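# Close all open drawers without moving or tipping anything

## Task

Push every drawer that is open fully shut, leaving the cabinets and all other objects where they were at the start. The robot must not fall or finish leaning, and a drawer that stays closed only because the robot is still pressing on it does not count.

## Robot and tools

Robot: TidyBot++, a mobile base 0.54 m long, 0.50 m wide and 0.38 m tall on four driven casters. On top is one seven-joint arm with a two-finger gripper. The shoulder sits 0.12 m ahead of the base centre and 0.68 m above the floor. Folded (the start), the hand points down, the wrist and hand reach up to 0.08 m beyond the base front, and the elbow rises to 1.15 m. Cameras: base_camera (fixed on the base) and wrist_camera (fisheye, looks along the hand).

Frames: the base frame has its origin on the floor below the base centre, x forward, y left, z up. hand_pose is reported in it, as the point between the finger pads; the hand's z axis runs out along the fingers and the fingers move along its y axis. The odometry frame is the base frame as it was at the scene start. base_odometry counts wheel turns, so slip shows up as travel, and it drifts a few cm and several degrees over many moves. Heading is positive to the left, from -3.142 to 3.142. base_tilt is in degrees, with forward and right positive.

execute_actions: argument actions is a list holding one action or nothing (empty just reports state and images). Optional cameras: a list of base_camera, wrist_camera or all; omitted or null gives all, [] gives none. An action may contain:
- base: exactly one relative move from where the base last measured itself: translate_m (metres, forward positive, -2 to 2), strafe_m (metres, left positive, -2 to 2) or rotate_rad (radians, counter-clockwise from above positive, -6.3 to 6.3). These are offsets, not poses.
- joints: absolute targets by name, one set for the single arm: joint_1_rad to joint_7_rad in radians, and gripper_pos from 0 (open, about 85 mm gap) to 1 (closed, squeezing about 96 to 120 N). Ranges: joint_2_rad -2.249 to 2.249, joint_4_rad -2.579 to 2.579, joint_6_rad -2.099 to 2.099; joints 1, 3, 5, 7 take any angle but move the short way round, so turn in steps under half a turn. joint_1_rad positive swings the arm clockwise from above, opposite to rotate_rad. Done tolerances are ±0.039 for joints 1 to 4, ±0.056 for 5 to 7, ±0.03 for the gripper.
- speeds: lower top speed for this action only: translate_m and strafe_m 0.05 to 0.5 m/s, rotate_rad 0.1 to 1.57 rad/s (upper values are the defaults).
Base and joint motions start together. Unknown keys or out-of-range numbers make the whole call rejected with no motion. A base move needing more than 8.667 s at its top speed is rejected, and no action runs beyond 15 s. Anything you omit may still be driving toward its previous target.

Arm geometry: upper arm 0.42 m, forearm 0.31 m, hand 0.31 m. With joint_1_rad 0, joint_3_rad 3.14 and joint_5_rad 0 the arm stays in the vertical x-z plane. Tilts from vertical (forward positive): upper arm = joint_2_rad, forearm = joint_2_rad - joint_4_rad, hand = that minus joint_6_rad. Sum length*sin for forward reach from the shoulder, length*cos for height. A downward hand reaches at most about 0.94 m high, and only near the base. Friction leaves the hand 1 to 2 cm off; correct by sending last command + (wanted - read) per joint. hand_pose itself may be 1 to 2 cm wrong; trust images.

wait: seconds from 0 to 10; commands nothing and returns the same report as an empty action.

zoom_image: camera (base_camera or wrist_camera) and region [x0, y0, x1, y1] in pixels of that camera's latest full image, origin top-left, at most 504 by 504. base_camera images are 644x364, wrist_camera 644x476.

finished_scene: scene, the integer number of the current scene. Call it only once drawers stay shut with the arm off them; it is final and reports success. Replying without a tool call ends everything.

Result lines: base_status and joint_status say how each motion of the last accepted action ended: done, off_target (resting short, maybe still pushing), contact_stop or time_out (target dropped, holding in place), not_followed (self-collision check withheld the arm targets; shown with joint command not followed and cause:), limit_stop_at_motor_heat. A blocked base can still say done while short. joint_positions lists angles; motor_effort gives percent of motor maximum with the action's peak in brackets; Motor temperatures follow joint order. on_its_own reports uncommanded motion. pictures names the images in order. ARM HIT means the arm struck the base or itself. MOTOR HOT warns from 60 °C; at 75 °C an OVER-TEMPERATURE FAULT lets the arm sink. A torque fault (joints 1 to 4 limit 104.5 N m, warning 56.7; joints 5 to 7 limit 51.3, warning 29.4) freezes the arm and gripper 10 s and skips the call's remaining commands, while the base continues. If a call reports a stop, the remaining tool calls in that reply are dropped.

Avoid: driving the base while the arm is caught on something roughly 0.8 m or higher (tipping), hard sideways push or pull with a raised hand (lifts wheels), ramming a drawer or cabinet with the base or arm, slamming drawers, shoving cabinets, knocking objects over. Push drawers with moderate arm motion or slow base moves, then retract the arm so nothing holds them. Backing off or retracting the arm rights a slight lean. The simulation runs while you think, and the robot holds your last command meanwhile.

Each tool is called after "Call:" as name(argument=value, ...) on one line, values as JSON.

## Session

Call:
execute_actions(actions=[])

Scene clock: 0.00 s.
Motor temperatures (°C, as the motors report them): [26 26 25 24 32 31 36]
base_odometry: x=+0.000 y=+0.000 heading=+0.000 (m, m, rad; odometry frame)
base_tilt: forward=-0.1 right=-0.5 (deg)
base_status: not commanded
joint_positions: joint_1_rad=-0.020 joint_2_rad=-0.353 joint_3_rad=+3.154 joint_4_rad=-2.488 joint_5_rad=-0.026 joint_6_rad=-0.861 joint_7_rad=+1.578 gripper_pos=+0.000
joint_status: not commanded
motor_effort: joint_1_rad=+0 joint_2_rad=-2 joint_3_rad=+1 joint_4_rad=+14 joint_5_rad=-1 joint_6_rad=+1 joint_7_rad=+0 (%)
hand_pose: x=+0.2843 y=+0.0092 z=+0.6005 quat_wxyz=(-0.013, +0.997, +0.000, +0.073) (m; base frame)
pictures: base_camera, wrist_camera
Images, in order (width x height): base_camera 644x364, wrist_camera 644x476.

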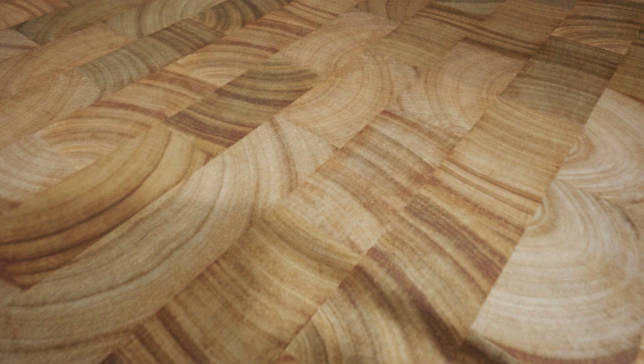

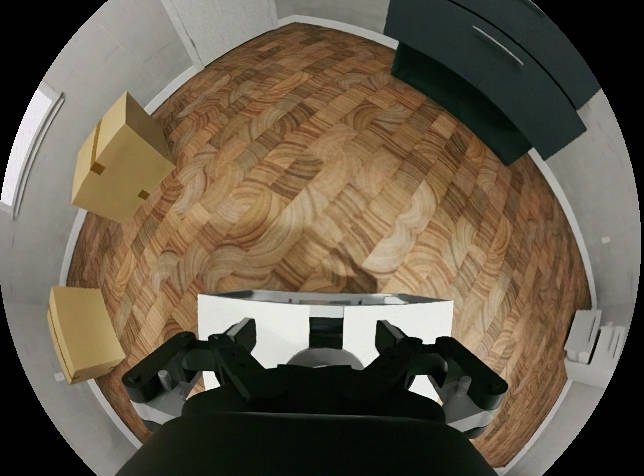

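Raise the hand to look horizontally, turning toward the cabinet.

Call:
execute_actions(actions=[{"base":{"rotate_rad":-0.65},"joints":{"joint_6_rad":0.3,"gripper_pos":1}}])

Scene clock: 1.70 s.
Motor temperatures (°C, as the motors report them): [26 26 25 24 32 31 36]
base_odometry: x=+0.000 y=+0.000 heading=-0.650 (m, m, rad; odometry frame)
base_tilt: forward=-0.1 right=-0.5 (deg)
base_status: done
joint_positions: joint_1_rad=-0.020 joint_2_rad=-0.353 joint_3_rad=+3.154 joint_4_rad=-2.488 joint_5_rad=-0.026 joint_6_rad=+0.296 joint_7_rad=+1.578 gripper_pos=+0.999
joint_status: all done
motor_effort: joint_1_rad=+0(0) joint_2_rad=-7(7) joint_3_rad=+1(1) joint_4_rad=+19(19) joint_5_rad=-2(0) joint_6_rad=+8(8) joint_7_rad=-1(0) (%)
hand_pose: x=+0.5394 y=+0.0015 z=+0.8258 quat_wxyz=(-0.006, +0.795, -0.008, +0.606) (m; base frame)
pictures: base_camera, wrist_camera
camera_calibration (this result's frames):
wrist_camera: T_world_to_cam=[[0.00631268, -0.99986, -0.0154862, 0.0117698], [-0.248726, 0.0134299, -0.968481, 0.99609], [0.968553, 0.00996554, -0.248607, -0.183948], [0, 0, 0, 1]] pos_world=[0.425843, 0.000223998, 0.919146]
Images, in order (width x height): base_camera 644x364, wrist_camera 644x476.

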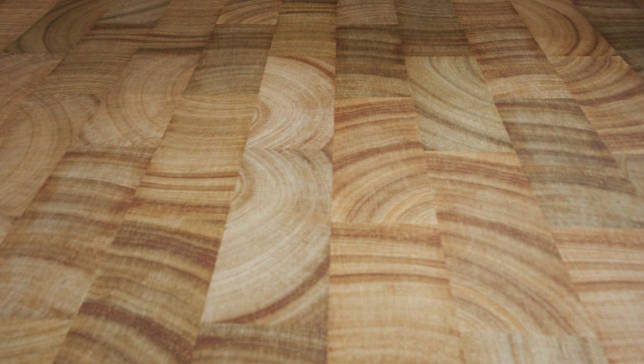

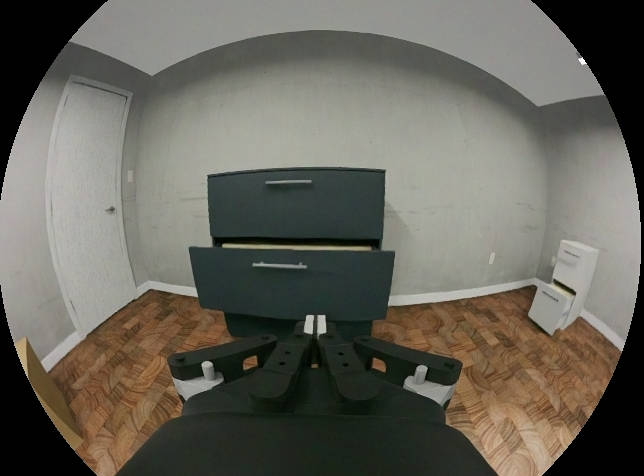

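Call:
execute_actions(actions=[{"base":{"strafe_m":0.12},"joints":{"joint_2_rad":1.4,"joint_4_rad":-1.3,"joint_6_rad":1.13}}])

Call:
execute_actions(actions=[{"base":{"translate_m":0.2},"speeds":{"translate_m":0.15}}])

Scene clock: 4.97 s.
Motor temperatures (°C, as the motors report them): [26 27 25 24 32 31 36]
base_odometry: x=+0.073 y=+0.096 heading=-0.650 (m, m, rad; odometry frame)
base_tilt: forward=+0.0 right=-0.5 (deg)
base_status: done
joint_positions: joint_1_rad=-0.020 joint_2_rad=+1.388 joint_3_rad=+3.153 joint_4_rad=-1.322 joint_5_rad=-0.026 joint_6_rad=+1.104 joint_7_rad=+1.578 gripper_pos=+0.999
joint_status: all done
motor_effort: joint_1_rad=+0(1) joint_2_rad=-50(54) joint_3_rad=+0(2) joint_4_rad=+12(19) joint_5_rad=+0(1) joint_6_rad=+9(9) joint_7_rad=+0(1) (%)
hand_pose: x=+0.9753 y=+0.0064 z=+0.4616 quat_wxyz=(+0.005, +0.719, +0.000, +0.694) (m; base frame)
pictures: base_camera, wrist_camera
camera_calibration (this result's frames):
wrist_camera: T_world_to_cam=[[0.00329209, -0.999891, 0.0144223, -0.00262191], [-0.0180439, -0.0144794, -0.999732, 0.541321], [0.999832, 0.00303097, -0.0180895, -0.833598], [0, 0, 0, 1]] pos_world=[0.843233, 0.00774299, 0.526135]
Images, in order (width x height): base_camera 644x364, wrist_camera 644x476.

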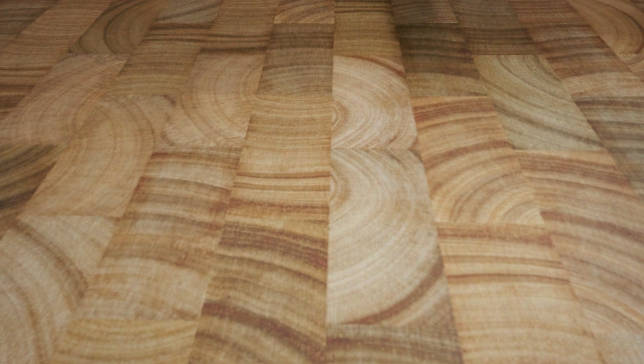

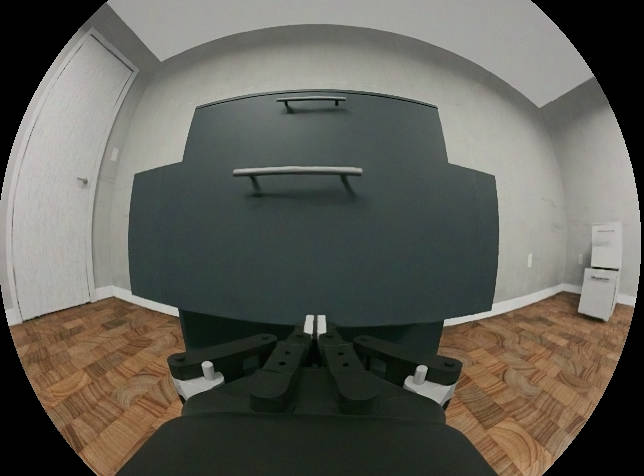

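Scene clock: 6.97 s.
Motor temperatures (°C, as the motors report them): [26 27 25 24 32 31 36]
base_odometry: x=+0.232 y=-0.025 heading=-0.650 (m, m, rad; odometry frame)
base_tilt: forward=+0.0 right=-0.5 (deg)
base_status: done
joint_positions: joint_1_rad=-0.020 joint_2_rad=+1.388 joint_3_rad=+3.153 joint_4_rad=-1.316 joint_5_rad=-0.026 joint_6_rad=+1.105 joint_7_rad=+1.578 gripper_pos=+0.999
joint_status: not commanded
motor_effort: joint_1_rad=+0(2) joint_2_rad=-50(53) joint_3_rad=+0(1) joint_4_rad=+12(13) joint_5_rad=-1(0) joint_6_rad=+9(9) joint_7_rad=+0(0) (%)
hand_pose: x=+0.9769 y=+0.0064 z=+0.4644 quat_wxyz=(+0.005, +0.717, +0.000, +0.697) (m; base frame)
pictures: base_camera, wrist_camera
camera_calibration (this result's frames):
wrist_camera: T_world_to_cam=[[0.00324648, -0.999892, 0.0143623, -0.00254836], [-0.0112064, -0.0143979, -0.999834, 0.537451], [0.999932, 0.00308499, -0.011252, -0.838423], [0, 0, 0, 1]] pos_world=[0.844397, 0.00777658, 0.527964]
Images, in order (width x height): base_camera 644x364, wrist_camera 644x476.

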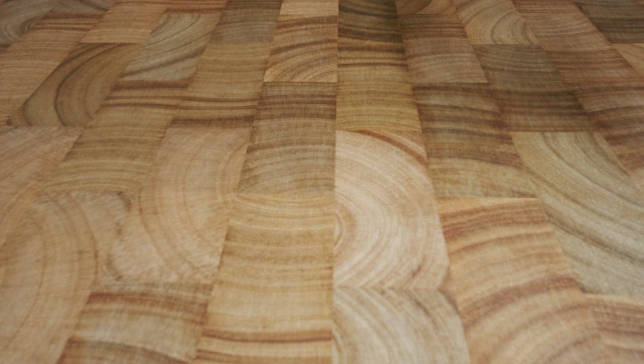

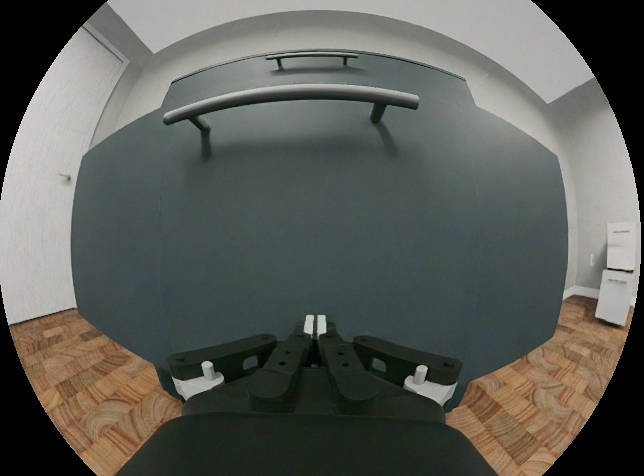

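Call:
execute_actions(actions=[{"base":{"translate_m":0.2},"speeds":{"translate_m":0.1}}])

Call:
execute_actions(actions=[{"base":{"translate_m":0.04},"speeds":{"translate_m":0.05}}])

Scene clock: 9.70 s.
Motor temperatures (°C, as the motors report them): [26 27 25 24 32 31 36]
base_odometry: x=+0.391 y=-0.146 heading=-0.650 (m, m, rad; odometry frame)
base_tilt: forward=+0.0 right=-0.5 (deg)
base_status: done
joint_positions: joint_1_rad=-0.017 joint_2_rad=+1.392 joint_3_rad=+3.153 joint_4_rad=-1.311 joint_5_rad=-0.027 joint_6_rad=+1.130 joint_7_rad=+1.578 gripper_pos=+0.999
joint_status: not commanded
motor_effort: joint_1_rad=+0(5) joint_2_rad=-50(54) joint_3_rad=+0(2) joint_4_rad=+11(22) joint_5_rad=-1(2) joint_6_rad=+9(9) joint_7_rad=+0(1) (%)
hand_pose: x=+0.9779 y=+0.0045 z=+0.4714 quat_wxyz=(+0.006, +0.708, +0.000, +0.707) (m; base frame)
pictures: base_camera, wrist_camera
camera_calibration (this result's frames):
wrist_camera: T_world_to_cam=[[0.000582387, -0.999894, 0.0145622, -0.00208597], [0.0157429, -0.0145513, -0.99977, 0.518099], [0.999876, 0.000811505, 0.0157328, -0.851927], [0, 0, 0, 1]] pos_world=[0.843666, 0.00614458, 0.531413]
Images, in order (width x height): base_camera 644x364, wrist_camera 644x476.

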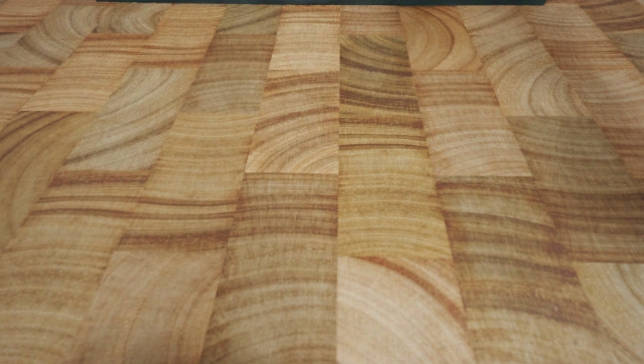

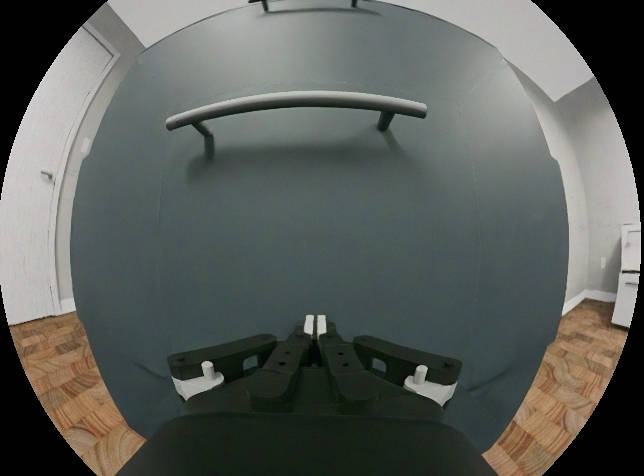

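Scene clock: 11.00 s.
Motor temperatures (°C, as the motors report them): [26 27 25 24 32 31 36]
base_odometry: x=+0.423 y=-0.170 heading=-0.650 (m, m, rad; odometry frame)
base_tilt: forward=-0.1 right=-0.5 (deg)
base_status: done
joint_positions: joint_1_rad=-0.018 joint_2_rad=+1.391 joint_3_rad=+3.153 joint_4_rad=-1.385 joint_5_rad=-0.027 joint_6_rad=+1.221 joint_7_rad=+1.578 gripper_pos=+0.999
joint_status: not commanded
motor_effort: joint_1_rad=+2(3) joint_2_rad=-48(54) joint_3_rad=+1(1) joint_4_rad=+25(30) joint_5_rad=+0(0) joint_6_rad=-5(11) joint_7_rad=-1(1) (%)
hand_pose: x=+0.9564 y=+0.0041 z=+0.4678 quat_wxyz=(+0.007, +0.702, +0.000, +0.712) (m; base frame)
pictures: base_camera, wrist_camera
camera_calibration (this result's frames):
wrist_camera: T_world_to_cam=[[-0.0000576941, -0.999864, 0.0165193, -0.00267312], [0.0324424, -0.0165125, -0.999337, 0.498646], [0.999474, 0.000478271, 0.032439, -0.837837], [0, 0, 0, 1]] pos_world=[0.821219, 0.00596183, 0.525538]
Images, in order (width x height): base_camera 644x364, wrist_camera 644x476.

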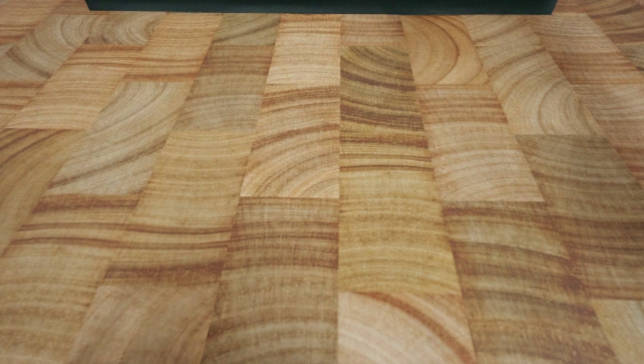

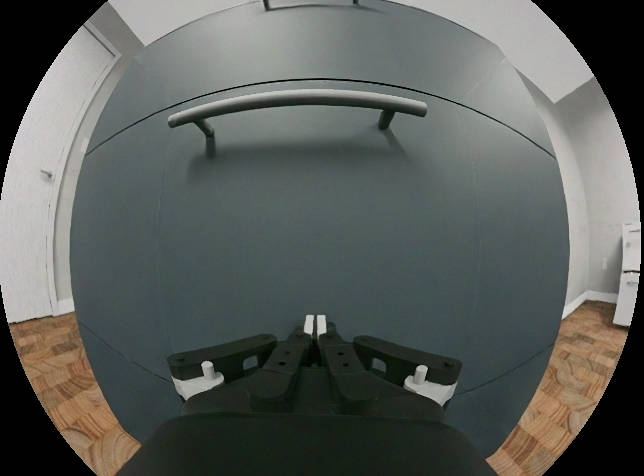

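Call:
execute_actions(actions=[{"base":{"translate_m":-0.08}}], cameras=[])

Call:
execute_actions(actions=[{"base":{"rotate_rad":-1.57}}])

Call:
execute_actions(actions=[{"base":{"strafe_m":0.55}}])

Scene clock: 12.33 s.
Motor temperatures (°C, as the motors report them): [26 27 25 24 32 31 36]
base_odometry: x=+0.359 y=-0.122 heading=-0.650 (m, m, rad; odometry frame)
base_tilt: forward=+0.0 right=-0.5 (deg)
base_status: done
joint_positions: joint_1_rad=-0.017 joint_2_rad=+1.396 joint_3_rad=+3.153 joint_4_rad=-1.300 joint_5_rad=-0.027 joint_6_rad=+1.153 joint_7_rad=+1.578 gripper_pos=+0.999
joint_status: not commanded
motor_effort: joint_1_rad=+0(1) joint_2_rad=-52(53) joint_3_rad=+0(1) joint_4_rad=+11(22) joint_5_rad=+0(1) joint_6_rad=+9(9) joint_7_rad=+0(1) (%)
hand_pose: x=+0.9799 y=+0.0047 z=+0.4797 quat_wxyz=(+0.006, +0.697, +0.000, +0.717) (m; base frame)
pictures: none
No camera images: the call's "cameras" was empty. Leave "cameras" out to get every camera's image.

Scene clock: 15.07 s.
Motor temperatures (°C, as the motors report them): [26 27 25 24 32 31 36]
base_odometry: x=+0.359 y=-0.122 heading=-2.220 (m, m, rad; odometry frame)
base_tilt: forward=+0.0 right=-0.5 (deg)
base_status: done
joint_positions: joint_1_rad=-0.016 joint_2_rad=+1.396 joint_3_rad=+3.162 joint_4_rad=-1.300 joint_5_rad=-0.027 joint_6_rad=+1.153 joint_7_rad=+1.578 gripper_pos=+0.999
joint_status: not commanded
motor_effort: joint_1_rad=+0(9) joint_2_rad=-51(52) joint_3_rad=+0(4) joint_4_rad=+11(13) joint_5_rad=+0(1) joint_6_rad=+9(9) joint_7_rad=+0(0) (%)
hand_pose: x=+0.9800 y=+0.0004 z=+0.4797 quat_wxyz=(+0.010, +0.697, +0.002, +0.717) (m; base frame)
pictures: base_camera, wrist_camera
camera_calibration (this result's frames):
wrist_camera: T_world_to_cam=[[-0.00255211, -0.999726, 0.023256, -0.00739426], [0.0447722, -0.0233469, -0.998724, 0.497362], [0.998994, -0.00150763, 0.0448195, -0.867252], [0, 0, 0, 1]] pos_world=[0.844092, 0.00291216, 0.53577]
Images, in order (width x height): base_camera 644x364, wrist_camera 644x476.

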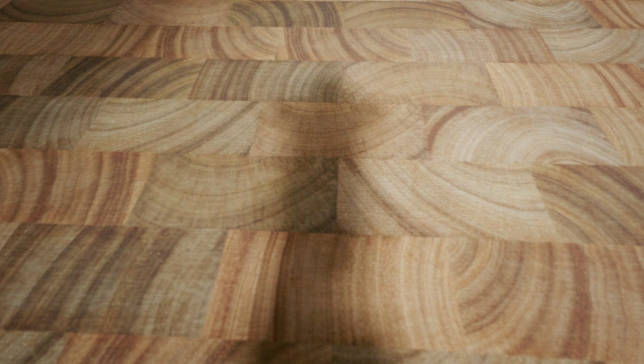

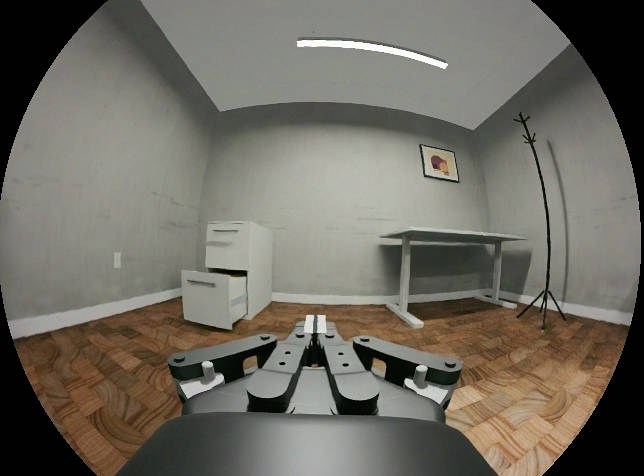

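Scene clock: 17.53 s.
Motor temperatures (°C, as the motors report them): [26 27 25 24 32 31 36]
base_odometry: x=+0.797 y=-0.455 heading=-2.220 (m, m, rad; odometry frame)
base_tilt: forward=+0.0 right=-0.6 (deg)
base_status: done
joint_positions: joint_1_rad=-0.026 joint_2_rad=+1.396 joint_3_rad=+3.160 joint_4_rad=-1.300 joint_5_rad=-0.027 joint_6_rad=+1.153 joint_7_rad=+1.578 gripper_pos=+0.999
joint_status: not commanded
motor_effort: joint_1_rad=-1(4) joint_2_rad=-51(51) joint_3_rad=+0(2) joint_4_rad=+12(12) joint_5_rad=+0(1) joint_6_rad=+9(9) joint_7_rad=+0(1) (%)
hand_pose: x=+0.9799 y=+0.0094 z=+0.4797 quat_wxyz=(+0.006, +0.697, +0.005, +0.717) (m; base frame)
pictures: base_camera, wrist_camera
camera_calibration (this result's frames):
wrist_camera: T_world_to_cam=[[0.00747304, -0.999741, 0.0215183, -0.00740307], [0.0449591, -0.0211612, -0.998765, 0.497388], [0.998961, 0.00843125, 0.0447893, -0.867224], [0, 0, 0, 1]] pos_world=[0.844016, 0.010436, 0.535775]
Images, in order (width x height): base_camera 644x364, wrist_camera 644x476.

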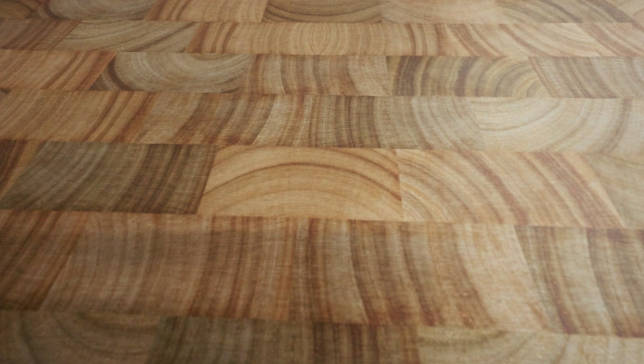

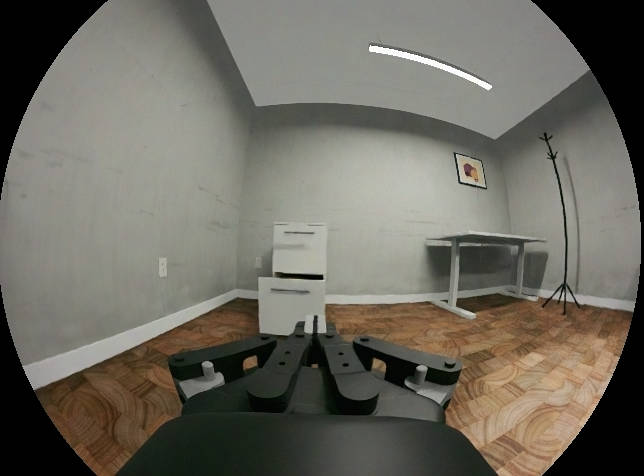

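Call:
execute_actions(actions=[{"base":{"translate_m":0.9},"joints":{"joint_2_rad":2.0,"joint_4_rad":-0.9,"joint_6_rad":1.3}}], cameras=[])

Call:
execute_actions(actions=[{"base":{"strafe_m":0.14}}])

Scene clock: 20.93 s.
Motor temperatures (°C, as the motors report them): [26 27 25 24 32 31 36]
base_odometry: x=+0.253 y=-1.172 heading=-2.220 (m, m, rad; odometry frame)
base_tilt: forward=+0.0 right=-0.5 (deg)
base_status: done
joint_positions: joint_1_rad=-0.026 joint_2_rad=+1.995 joint_3_rad=+3.160 joint_4_rad=-0.917 joint_5_rad=-0.027 joint_6_rad=+1.275 joint_7_rad=+1.578 gripper_pos=+0.999
joint_status: all done
motor_effort: joint_1_rad=+0(2) joint_2_rad=-44(54) joint_3_rad=+0(1) joint_4_rad=+9(14) joint_5_rad=-1(0) joint_6_rad=+9(10) joint_7_rad=+0(0) (%)
hand_pose: x=+0.8847 y=+0.0104 z=+0.1820 quat_wxyz=(+0.004, +0.730, +0.009, +0.684) (m; base frame)
pictures: none
No camera images: the call's "cameras" was empty. Leave "cameras" out to get every camera's image.

Scene clock: 22.37 s.
Motor temperatures (°C, as the motors report them): [26 27 25 24 32 32 36]
base_odometry: x=+0.365 y=-1.257 heading=-2.220 (m, m, rad; odometry frame)
base_tilt: forward=-0.1 right=-0.5 (deg)
base_status: done
joint_positions: joint_1_rad=-0.029 joint_2_rad=+1.995 joint_3_rad=+3.160 joint_4_rad=-0.917 joint_5_rad=-0.027 joint_6_rad=+1.275 joint_7_rad=+1.578 gripper_pos=+0.999
joint_status: not commanded
motor_effort: joint_1_rad=+0(4) joint_2_rad=-44(45) joint_3_rad=+0(1) joint_4_rad=+8(9) joint_5_rad=-1(1) joint_6_rad=+9(9) joint_7_rad=-1(0) (%)
hand_pose: x=+0.8846 y=+0.0130 z=+0.1820 quat_wxyz=(+0.003, +0.730, +0.010, +0.684) (m; base frame)
pictures: base_camera, wrist_camera
camera_calibration (this result's frames):
wrist_camera: T_world_to_cam=[[0.0210445, -0.999477, 0.024541, -0.00925455], [-0.0478047, -0.0255243, -0.998531, 0.286507], [0.998635, 0.0198404, -0.0483168, -0.741647], [0, 0, 0, 1]] pos_world=[0.754526, 0.0127778, 0.250479]
Images, in order (width x height): base_camera 644x364, wrist_camera 644x476.

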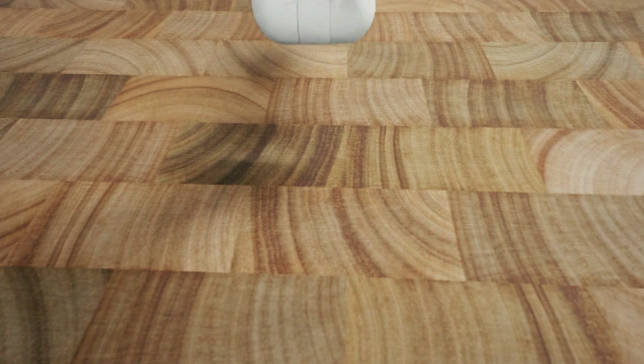

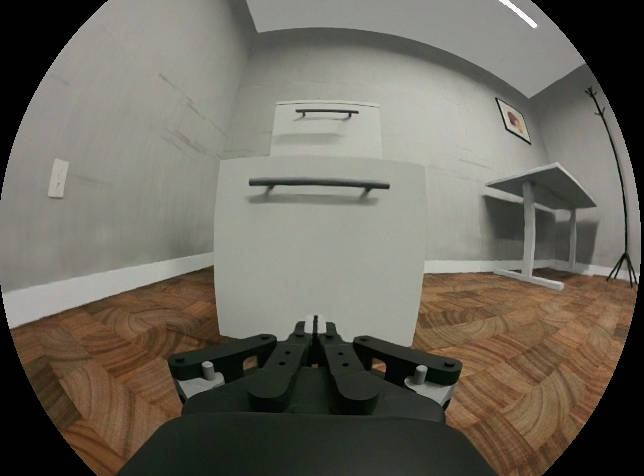

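Call:
execute_actions(actions=[{"base":{"translate_m":0.4},"speeds":{"translate_m":0.1}}])

Call:
execute_actions(actions=[{"base":{"translate_m":0.04},"speeds":{"translate_m":0.05}}])

Scene clock: 27.17 s.
Motor temperatures (°C, as the motors report them): [26 27 25 24 32 32 36]
base_odometry: x=+0.123 y=-1.575 heading=-2.220 (m, m, rad; odometry frame)
base_tilt: forward=+0.0 right=-0.5 (deg)
base_status: done
joint_positions: joint_1_rad=-0.020 joint_2_rad=+2.009 joint_3_rad=+3.160 joint_4_rad=-0.912 joint_5_rad=-0.027 joint_6_rad=+1.295 joint_7_rad=+1.578 gripper_pos=+0.999
joint_status: not commanded
motor_effort: joint_1_rad=+0(4) joint_2_rad=-44(53) joint_3_rad=+0(1) joint_4_rad=+8(16) joint_5_rad=-1(1) joint_6_rad=+9(9) joint_7_rad=-1(1) (%)
hand_pose: x=+0.8795 y=+0.0059 z=+0.1792 quat_wxyz=(+0.006, +0.726, +0.007, +0.687) (m; base frame)
pictures: base_camera, wrist_camera
camera_calibration (this result's frames):
wrist_camera: T_world_to_cam=[[0.011821, -0.999623, 0.0247887, -0.00809975], [-0.0374695, -0.0252159, -0.99898, 0.274271], [0.999228, 0.0108801, -0.0377534, -0.738844], [0, 0, 0, 1]] pos_world=[0.748646, 0.00685797, 0.246298]
Images, in order (width x height): base_camera 644x364, wrist_camera 644x476.

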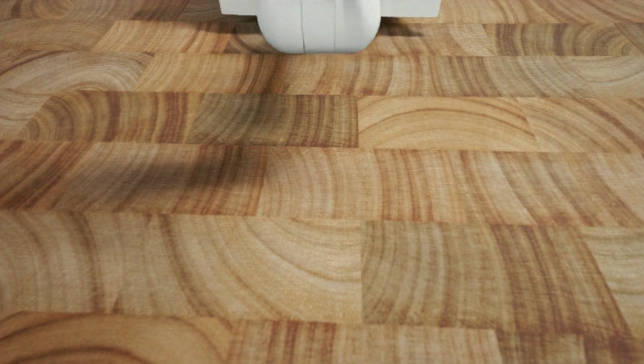

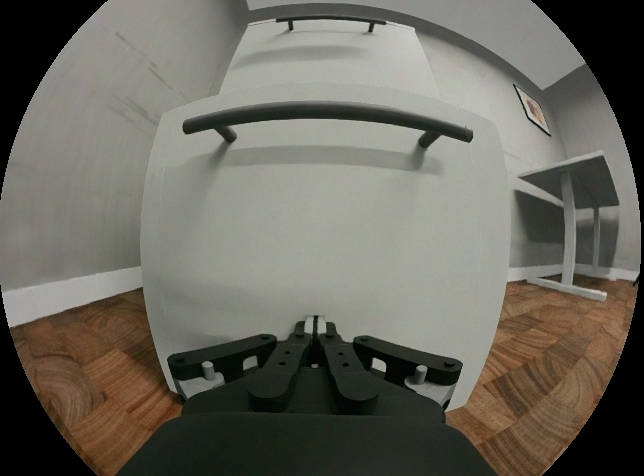

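Scene clock: 28.47 s.
Motor temperatures (°C, as the motors report them): [26 28 25 24 32 32 36]
base_odometry: x=+0.099 y=-1.607 heading=-2.220 (m, m, rad; odometry frame)
base_tilt: forward=+0.0 right=-0.6 (deg)
base_status: done
joint_positions: joint_1_rad=-0.019 joint_2_rad=+2.013 joint_3_rad=+3.160 joint_4_rad=-0.912 joint_5_rad=-0.027 joint_6_rad=+1.300 joint_7_rad=+1.578 gripper_pos=+0.999
joint_status: not commanded
motor_effort: joint_1_rad=+0(4) joint_2_rad=-48(52) joint_3_rad=+0(0) joint_4_rad=+11(14) joint_5_rad=-1(2) joint_6_rad=+10(10) joint_7_rad=+0(0) (%)
hand_pose: x=+0.8773 y=+0.0052 z=+0.1773 quat_wxyz=(+0.006, +0.726, +0.007, +0.688) (m; base frame)
pictures: base_camera, wrist_camera
camera_calibration (this result's frames):
wrist_camera: T_world_to_cam=[[0.011056, -0.99963, 0.0248698, -0.00801245], [-0.0372132, -0.0252654, -0.998988, 0.272077], [0.999246, 0.0101193, -0.0374787, -0.736852], [0, 0, 0, 1]] pos_world=[0.74651, 0.00632109, 0.244384]
Images, in order (width x height): base_camera 644x364, wrist_camera 644x476.

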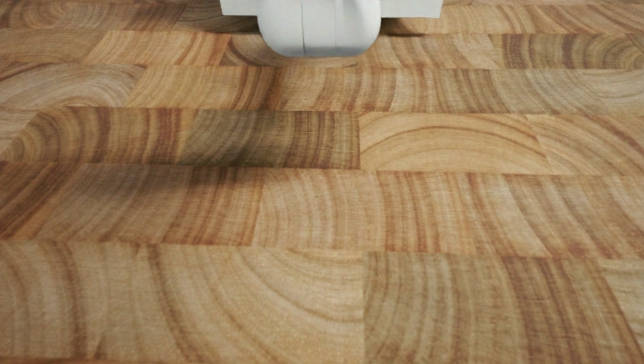

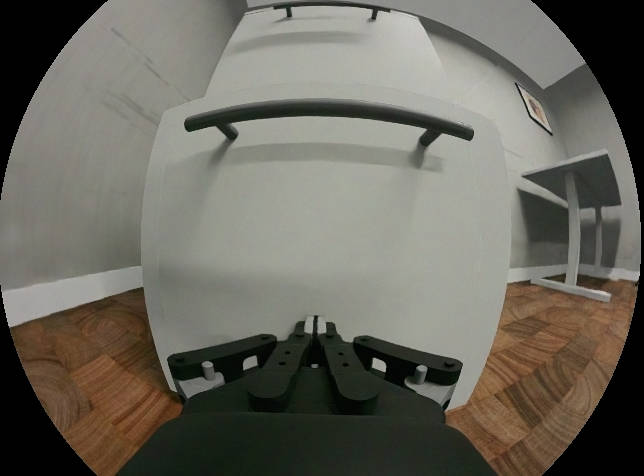

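Call:
execute_actions(actions=[{"base":{"translate_m":0.065},"speeds":{"translate_m":0.06}}])

Scene clock: 30.20 s.
Motor temperatures (°C, as the motors report them): [26 28 25 24 32 32 36]
base_odometry: x=+0.060 y=-1.659 heading=-2.219 (m, m, rad; odometry frame)
base_tilt: forward=-0.1 right=-0.5 (deg)
base_status: done
joint_positions: joint_1_rad=-0.017 joint_2_rad=+2.014 joint_3_rad=+3.160 joint_4_rad=-0.912 joint_5_rad=-0.027 joint_6_rad=+1.304 joint_7_rad=+1.578 gripper_pos=+0.999
joint_status: not commanded
motor_effort: joint_1_rad=+0(5) joint_2_rad=-45(50) joint_3_rad=+0(1) joint_4_rad=+8(14) joint_5_rad=+0(2) joint_6_rad=+9(10) joint_7_rad=-1(0) (%)
hand_pose: x=+0.8771 y=+0.0042 z=+0.1782 quat_wxyz=(+0.007, +0.725, +0.006, +0.689) (m; base frame)
pictures: base_camera, wrist_camera
camera_calibration (this result's frames):
wrist_camera: T_world_to_cam=[[0.00961828, -0.999643, 0.02492, -0.00782675], [-0.0335554, -0.0252298, -0.999118, 0.269681], [0.999391, 0.00877361, -0.033786, -0.737309], [0, 0, 0, 1]] pos_world=[0.745984, 0.00544889, 0.244728]
Images, in order (width x height): base_camera 644x364, wrist_camera 644x476.

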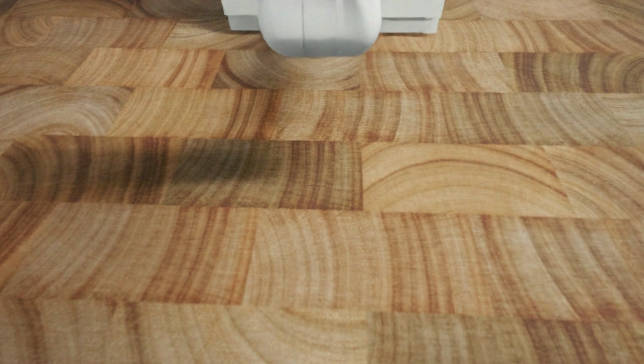

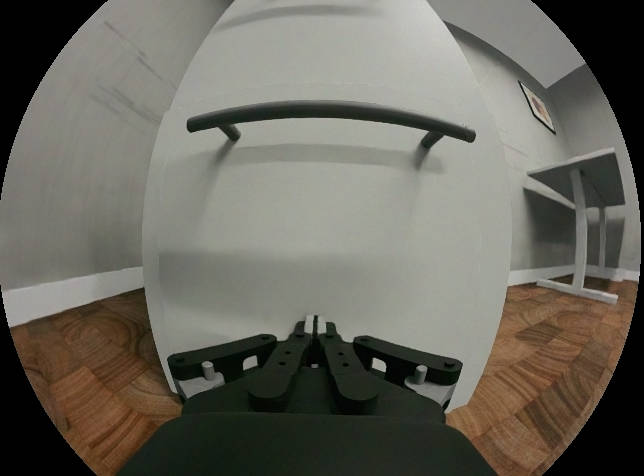

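Call:
execute_actions(actions=[{"base":{"translate_m":0.025},"speeds":{"translate_m":0.05}}])

Call:
execute_actions(actions=[{"base":{"translate_m":-0.15}}])

Call:
execute_actions(actions=[{"joints":{"joint_1_rad":2.0,"joint_2_rad":0.3,"joint_4_rad":-1.8,"joint_6_rad":0.3}}])

Scene clock: 31.33 s.
Motor temperatures (°C, as the motors report them): [26 28 25 24 32 32 36]
base_odometry: x=+0.045 y=-1.679 heading=-2.219 (m, m, rad; odometry frame)
base_tilt: forward=-0.1 right=-0.5 (deg)
base_status: done
joint_positions: joint_1_rad=-0.017 joint_2_rad=+2.041 joint_3_rad=+3.160 joint_4_rad=-0.926 joint_5_rad=-0.027 joint_6_rad=+1.322 joint_7_rad=+1.578 gripper_pos=+0.999
joint_status: not commanded
motor_effort: joint_1_rad=+1(2) joint_2_rad=-51(55) joint_3_rad=+0(0) joint_4_rad=+13(17) joint_5_rad=-2(1) joint_6_rad=+9(9) joint_7_rad=-1(1) (%)
hand_pose: x=+0.8589 y=+0.0038 z=+0.1583 quat_wxyz=(+0.007, +0.733, +0.007, +0.680) (m; base frame)
pictures: base_camera, wrist_camera
camera_calibration (this result's frames):
wrist_camera: T_world_to_cam=[[0.0102056, -0.999622, 0.0255293, -0.00811802], [-0.0566745, -0.0260678, -0.998052, 0.268877], [0.998341, 0.00873885, -0.0569191, -0.715287], [0, 0, 0, 1]] pos_world=[0.729421, 0.00514485, 0.227847]
Images, in order (width x height): base_camera 644x364, wrist_camera 644x476.

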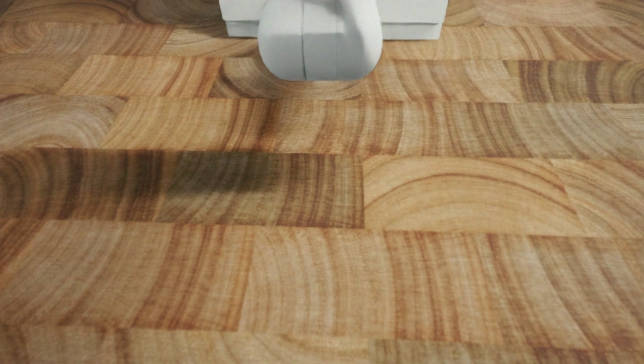

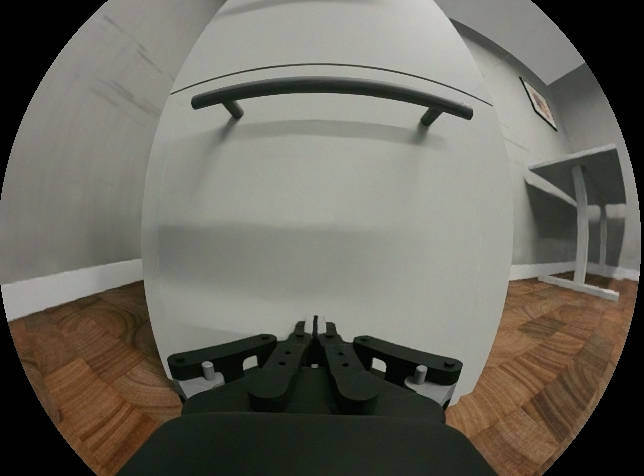

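Scene clock: 32.80 s.
Motor temperatures (°C, as the motors report them): [26 28 25 24 32 32 36]
base_odometry: x=+0.135 y=-1.560 heading=-2.219 (m, m, rad; odometry frame)
base_tilt: forward=-0.1 right=-0.5 (deg)
base_status: done
joint_positions: joint_1_rad=-0.018 joint_2_rad=+2.002 joint_3_rad=+3.160 joint_4_rad=-0.907 joint_5_rad=-0.027 joint_6_rad=+1.319 joint_7_rad=+1.578 gripper_pos=+0.999
joint_status: not commanded
motor_effort: joint_1_rad=-1(3) joint_2_rad=-44(49) joint_3_rad=+0(1) joint_4_rad=+9(11) joint_5_rad=+0(2) joint_6_rad=+9(11) joint_7_rad=-1(1) (%)
hand_pose: x=+0.8848 y=+0.0046 z=+0.1939 quat_wxyz=(+0.007, +0.714, +0.006, +0.700) (m; base frame)
pictures: base_camera, wrist_camera
camera_calibration (this result's frames):
wrist_camera: T_world_to_cam=[[0.00933153, -0.999647, 0.0248863, -0.00760673], [-0.00176688, -0.0249038, -0.999688, 0.257664], [0.999955, 0.00928465, -0.00199865, -0.75123], [0, 0, 0, 1]] pos_world=[0.751722, 0.00578767, 0.256271]
Images, in order (width x height): base_camera 644x364, wrist_camera 644x476.

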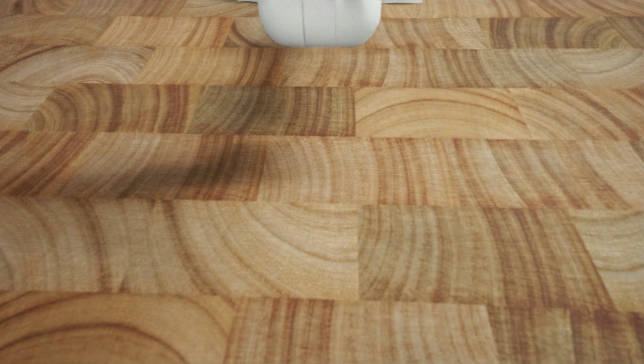

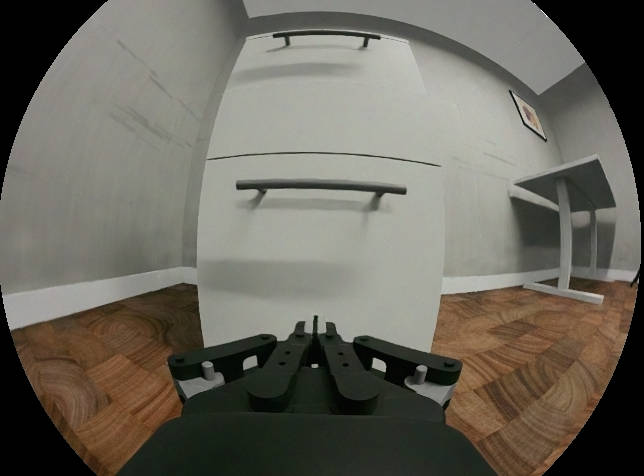

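Scene clock: 35.93 s.
Motor temperatures (°C, as the motors report them): [26 28 25 24 32 32 36]
base_odometry: x=+0.135 y=-1.560 heading=-2.219 (m, m, rad; odometry frame)
base_tilt: forward=-0.1 right=-0.5 (deg)
base_status: not commanded
joint_positions: joint_1_rad=+1.993 joint_2_rad=+0.313 joint_3_rad=+3.161 joint_4_rad=-1.778 joint_5_rad=-0.027 joint_6_rad=+0.326 joint_7_rad=+1.578 gripper_pos=+0.999
joint_status: all done
motor_effort: joint_1_rad=+0(6) joint_2_rad=-32(53) joint_3_rad=+0(4) joint_4_rad=+19(19) joint_5_rad=-1(0) joint_6_rad=+9(9) joint_7_rad=-1(1) (%)
hand_pose: x=-0.1835 y=-0.6402 z=+0.8657 quat_wxyz=(+0.537, +0.407, -0.656, +0.340) (m; base frame)
pictures: base_camera, wrist_camera
camera_calibration (this result's frames):
wrist_camera: T_world_to_cam=[[-0.903713, 0.428112, -0.00475507, 0.113207], [0.0795004, 0.156885, -0.984412, 1.02937], [-0.420693, -0.890004, -0.175814, -0.361541], [0, 0, 0, 1]] pos_world=[-0.131626, -0.531732, 0.950297]
Images, in order (width x height): base_camera 644x364, wrist_camera 644x476.

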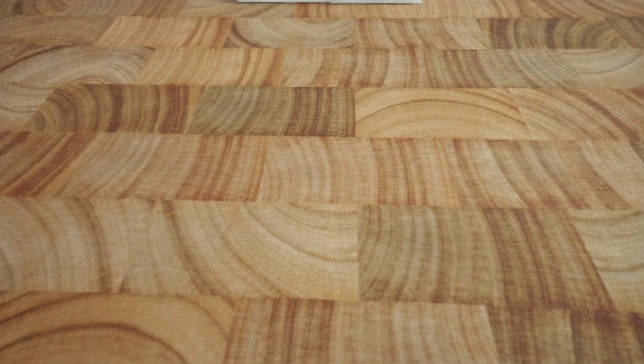

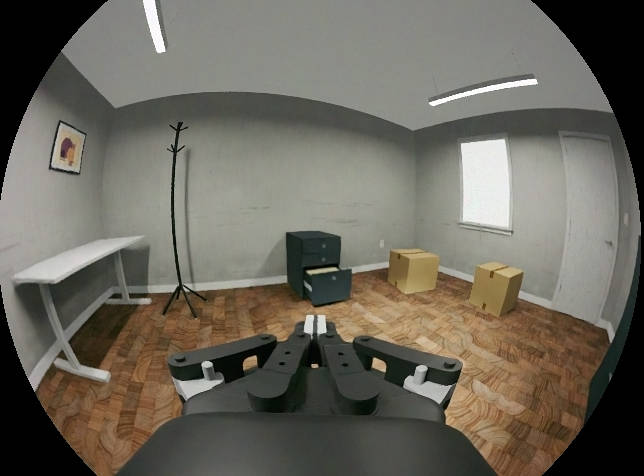

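Call:
execute_actions(actions=[{"base":{"translate_m":-0.5}}], cameras=[])

Call:
execute_actions(actions=[{"base":{"rotate_rad":-1.57},"joints":{"joint_1_rad":0}}], cameras=[])

Call:
execute_actions(actions=[{"base":{"translate_m":0.85},"joints":{"joint_2_rad":2.05,"joint_4_rad":-0.85,"joint_6_rad":1.27}}], cameras=[])

Call:
execute_actions(actions=[{"base":{"strafe_m":-0.48}}])

Scene clock: 38.60 s.
Motor temperatures (°C, as the motors report them): [26 28 25 24 32 32 36]
base_odometry: x=+0.437 y=-1.161 heading=-2.220 (m, m, rad; odometry frame)
base_tilt: forward=-0.1 right=-0.5 (deg)
base_status: done
joint_positions: joint_1_rad=+2.002 joint_2_rad=+0.313 joint_3_rad=+3.159 joint_4_rad=-1.780 joint_5_rad=-0.027 joint_6_rad=+0.325 joint_7_rad=+1.578 gripper_pos=+0.999
joint_status: not commanded
motor_effort: joint_1_rad=+0(4) joint_2_rad=-32(35) joint_3_rad=+0(3) joint_4_rad=+19(19) joint_5_rad=-1(0) joint_6_rad=+8(9) joint_7_rad=+0(0) (%)
hand_pose: x=-0.1875 y=-0.6376 z=+0.8641 quat_wxyz=(+0.536, +0.405, -0.659, +0.338) (m; base frame)
pictures: none
No camera images: the call's "cameras" was empty. Leave "cameras" out to get every camera's image.

Scene clock: 41.70 s.
Motor temperatures (°C, as the motors report them): [26 28 25 24 32 32 36]
base_odometry: x=+0.437 y=-1.161 heading=+2.494 (m, m, rad; odometry frame)
base_tilt: forward=-0.1 right=-0.5 (deg)
base_status: done
joint_positions: joint_1_rad=+0.008 joint_2_rad=+0.313 joint_3_rad=+3.159 joint_4_rad=-1.780 joint_5_rad=-0.027 joint_6_rad=+0.324 joint_7_rad=+1.578 gripper_pos=+0.999
joint_status: all done
motor_effort: joint_1_rad=-1(6) joint_2_rad=-32(33) joint_3_rad=+0(4) joint_4_rad=+20(19) joint_5_rad=-1(0) joint_6_rad=+9(9) joint_7_rad=+0(1) (%)
hand_pose: x=+0.8263 y=-0.0174 z=+0.8640 quat_wxyz=(+0.007, +0.773, -0.017, +0.634) (m; base frame)
pictures: none
No camera images: the call's "cameras" was empty. Leave "cameras" out to get every camera's image.

Scene clock: 44.77 s.
Motor temperatures (°C, as the motors report them): [26 28 25 24 32 32 36]
base_odometry: x=-0.240 y=-0.648 heading=+2.494 (m, m, rad; odometry frame)
base_tilt: forward=+0.0 right=-0.5 (deg)
base_status: done
joint_positions: joint_1_rad=+0.008 joint_2_rad=+2.027 joint_3_rad=+3.159 joint_4_rad=-0.870 joint_5_rad=-0.027 joint_6_rad=+1.244 joint_7_rad=+1.578 gripper_pos=+0.999
joint_status: all done
motor_effort: joint_1_rad=+0(0) joint_2_rad=-45(54) joint_3_rad=+0(1) joint_4_rad=+9(21) joint_5_rad=-1(1) joint_6_rad=+9(10) joint_7_rad=+0(1) (%)
hand_pose: x=+0.8829 y=-0.0145 z=+0.1658 quat_wxyz=(+0.015, +0.735, -0.004, +0.677) (m; base frame)
pictures: none
No camera images: the call's "cameras" was empty. Leave "cameras" out to get every camera's image.

Scene clock: 47.10 s.
Motor temperatures (°C, as the motors report them): [26 28 25 24 32 32 36]
base_odometry: x=+0.049 y=-0.265 heading=+2.494 (m, m, rad; odometry frame)
base_tilt: forward=-0.1 right=-0.5 (deg)
base_status: done
joint_positions: joint_1_rad=+0.008 joint_2_rad=+2.027 joint_3_rad=+3.159 joint_4_rad=-0.870 joint_5_rad=-0.027 joint_6_rad=+1.244 joint_7_rad=+1.578 gripper_pos=+0.999
joint_status: not commanded
motor_effort: joint_1_rad=-1(4) joint_2_rad=-45(45) joint_3_rad=+0(1) joint_4_rad=+9(8) joint_5_rad=-1(0) joint_6_rad=+9(9) joint_7_rad=-1(1) (%)
hand_pose: x=+0.8827 y=-0.0145 z=+0.1655 quat_wxyz=(+0.015, +0.736, -0.004, +0.677) (m; base frame)
pictures: base_camera, wrist_camera
camera_calibration (this result's frames):
wrist_camera: T_world_to_cam=[[-0.015157, -0.999629, 0.0226356, -0.00399107], [-0.0654422, -0.0215979, -0.997623, 0.284692], [0.997741, -0.0166023, -0.0650906, -0.736903], [0, 0, 0, 1]] pos_world=[0.753809, -0.0100751, 0.23614]
Images, in order (width x height): base_camera 644x364, wrist_camera 644x476.

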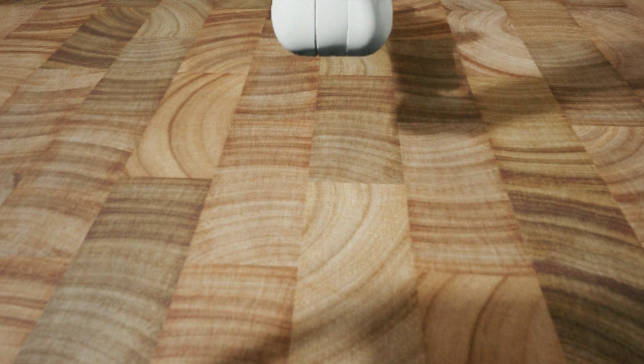

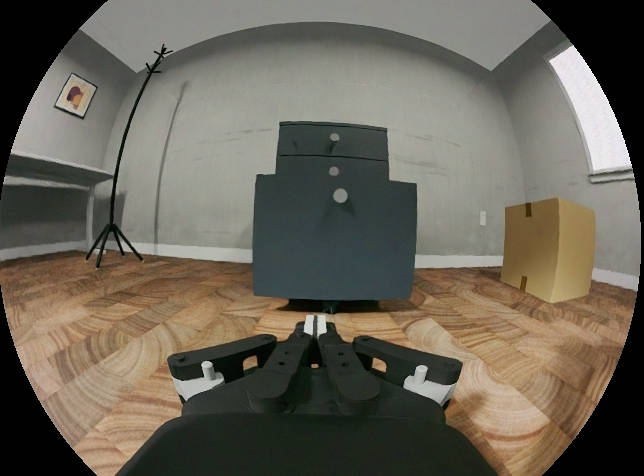

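Call:
execute_actions(actions=[{"base":{"translate_m":0.27}}], cameras=["wrist_camera"])

Call:
execute_actions(actions=[{"base":{"translate_m":0.22},"speeds":{"translate_m":0.1}}])

Scene clock: 49.13 s.
Motor temperatures (°C, as the motors report them): [26 28 25 24 32 32 36]
base_odometry: x=-0.166 y=-0.102 heading=+2.493 (m, m, rad; odometry frame)
base_tilt: forward=+0.0 right=-0.5 (deg)
base_status: done
joint_positions: joint_1_rad=+0.008 joint_2_rad=+2.040 joint_3_rad=+3.159 joint_4_rad=-0.863 joint_5_rad=-0.027 joint_6_rad=+1.245 joint_7_rad=+1.578 gripper_pos=+0.999
joint_status: not commanded
motor_effort: joint_1_rad=+0(0) joint_2_rad=-44(46) joint_3_rad=+0(0) joint_4_rad=+9(9) joint_5_rad=-1(0) joint_6_rad=+9(9) joint_7_rad=+0(0) (%)
hand_pose: x=+0.8785 y=-0.0144 z=+0.1589 quat_wxyz=(+0.015, +0.737, -0.004, +0.676) (m; base frame)
pictures: wrist_camera
camera_calibration (this result's frames):
wrist_camera: T_world_to_cam=[[-0.0149348, -0.999632, 0.0226319, -0.0040067], [-0.0701262, -0.0215315, -0.997306, 0.281924], [0.997426, -0.0164817, -0.0697788, -0.732149], [0, 0, 0, 1]] pos_world=[0.749975, -0.010002, 0.230167]
Images, in order (width x height): wrist_camera 644x476.

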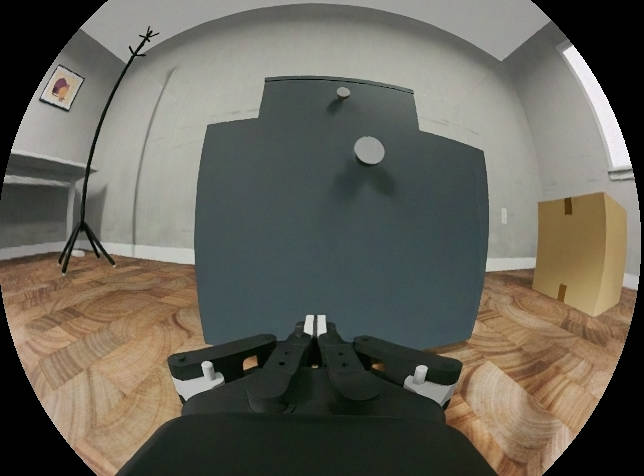

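Scene clock: 51.93 s.
Motor temperatures (°C, as the motors report them): [26 28 25 24 32 32 36]
base_odometry: x=-0.341 y=+0.031 heading=+2.493 (m, m, rad; odometry frame)
base_tilt: forward=+0.0 right=-0.5 (deg)
base_status: done
joint_positions: joint_1_rad=+0.003 joint_2_rad=+2.057 joint_3_rad=+3.159 joint_4_rad=-0.861 joint_5_rad=-0.027 joint_6_rad=+1.266 joint_7_rad=+1.578 gripper_pos=+0.999
joint_status: not commanded
motor_effort: joint_1_rad=+0(5) joint_2_rad=-44(53) joint_3_rad=+0(1) joint_4_rad=+9(18) joint_5_rad=+0(2) joint_6_rad=+9(10) joint_7_rad=-1(0) (%)
hand_pose: x=+0.8711 y=-0.0110 z=+0.1538 quat_wxyz=(+0.013, +0.735, -0.002, +0.678) (m; base frame)
pictures: base_camera, wrist_camera
camera_calibration (this result's frames):
wrist_camera: T_world_to_cam=[[-0.0104643, -0.999682, 0.0229376, -0.00451055], [-0.0632126, -0.0222317, -0.997752, 0.270361], [0.997945, -0.0118907, -0.0629598, -0.726553], [0, 0, 0, 1]] pos_world=[0.742103, -0.00713776, 0.224114]
Images, in order (width x height): base_camera 644x364, wrist_camera 644x476.

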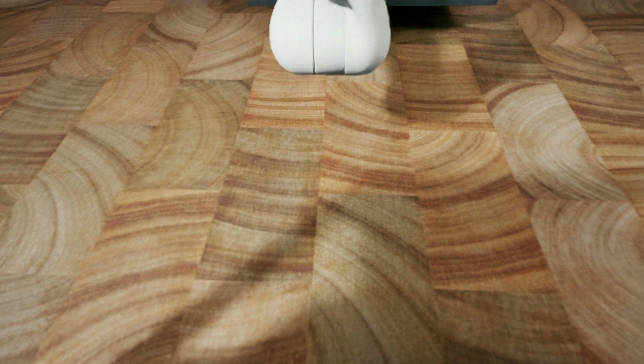

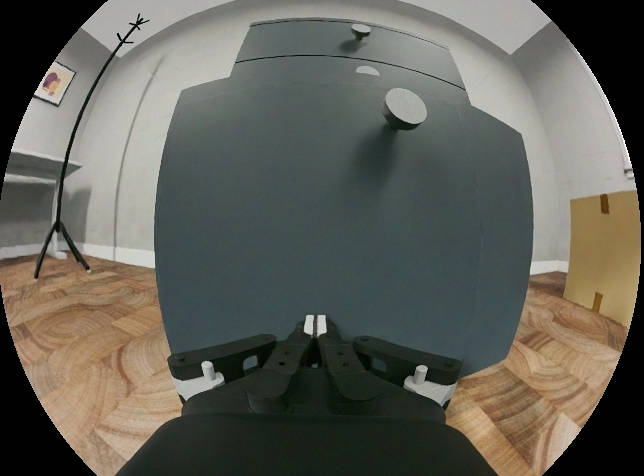

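Call:
execute_actions(actions=[{"base":{"translate_m":0.1},"speeds":{"translate_m":0.07}}], cameras=["wrist_camera"])

Scene clock: 54.00 s.
Motor temperatures (°C, as the motors report them): [26 28 25 24 32 32 36]
base_odometry: x=-0.421 y=+0.092 heading=+2.493 (m, m, rad; odometry frame)
base_tilt: forward=-0.1 right=-0.5 (deg)
base_status: done
joint_positions: joint_1_rad=+0.003 joint_2_rad=+2.057 joint_3_rad=+3.159 joint_4_rad=-0.861 joint_5_rad=-0.027 joint_6_rad=+1.271 joint_7_rad=+1.578 gripper_pos=+0.999
joint_status: not commanded
motor_effort: joint_1_rad=+0(4) joint_2_rad=-42(51) joint_3_rad=+0(1) joint_4_rad=+8(15) joint_5_rad=-1(2) joint_6_rad=+8(9) joint_7_rad=-1(0) (%)
hand_pose: x=+0.8709 y=-0.0105 z=+0.1550 quat_wxyz=(+0.013, +0.733, -0.001, +0.680) (m; base frame)
pictures: wrist_camera
camera_calibration (this result's frames):
wrist_camera: T_world_to_cam=[[-0.00993521, -0.999686, 0.023004, -0.00455999], [-0.0588304, -0.022381, -0.998017, 0.267819], [0.998219, -0.0112688, -0.0585896, -0.727201], [0, 0, 0, 1]] pos_world=[0.741616, -0.00675922, 0.224787]
Images, in order (width x height): wrist_camera 644x476.

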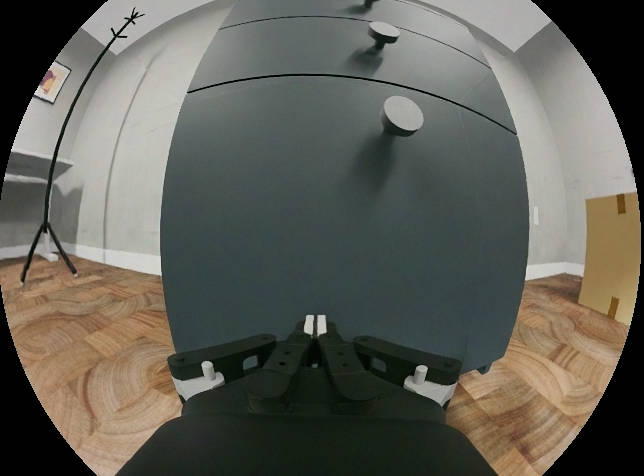

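Self-closed.

Call:
finished_scene(scene=1)

The scene is finished: the task was done.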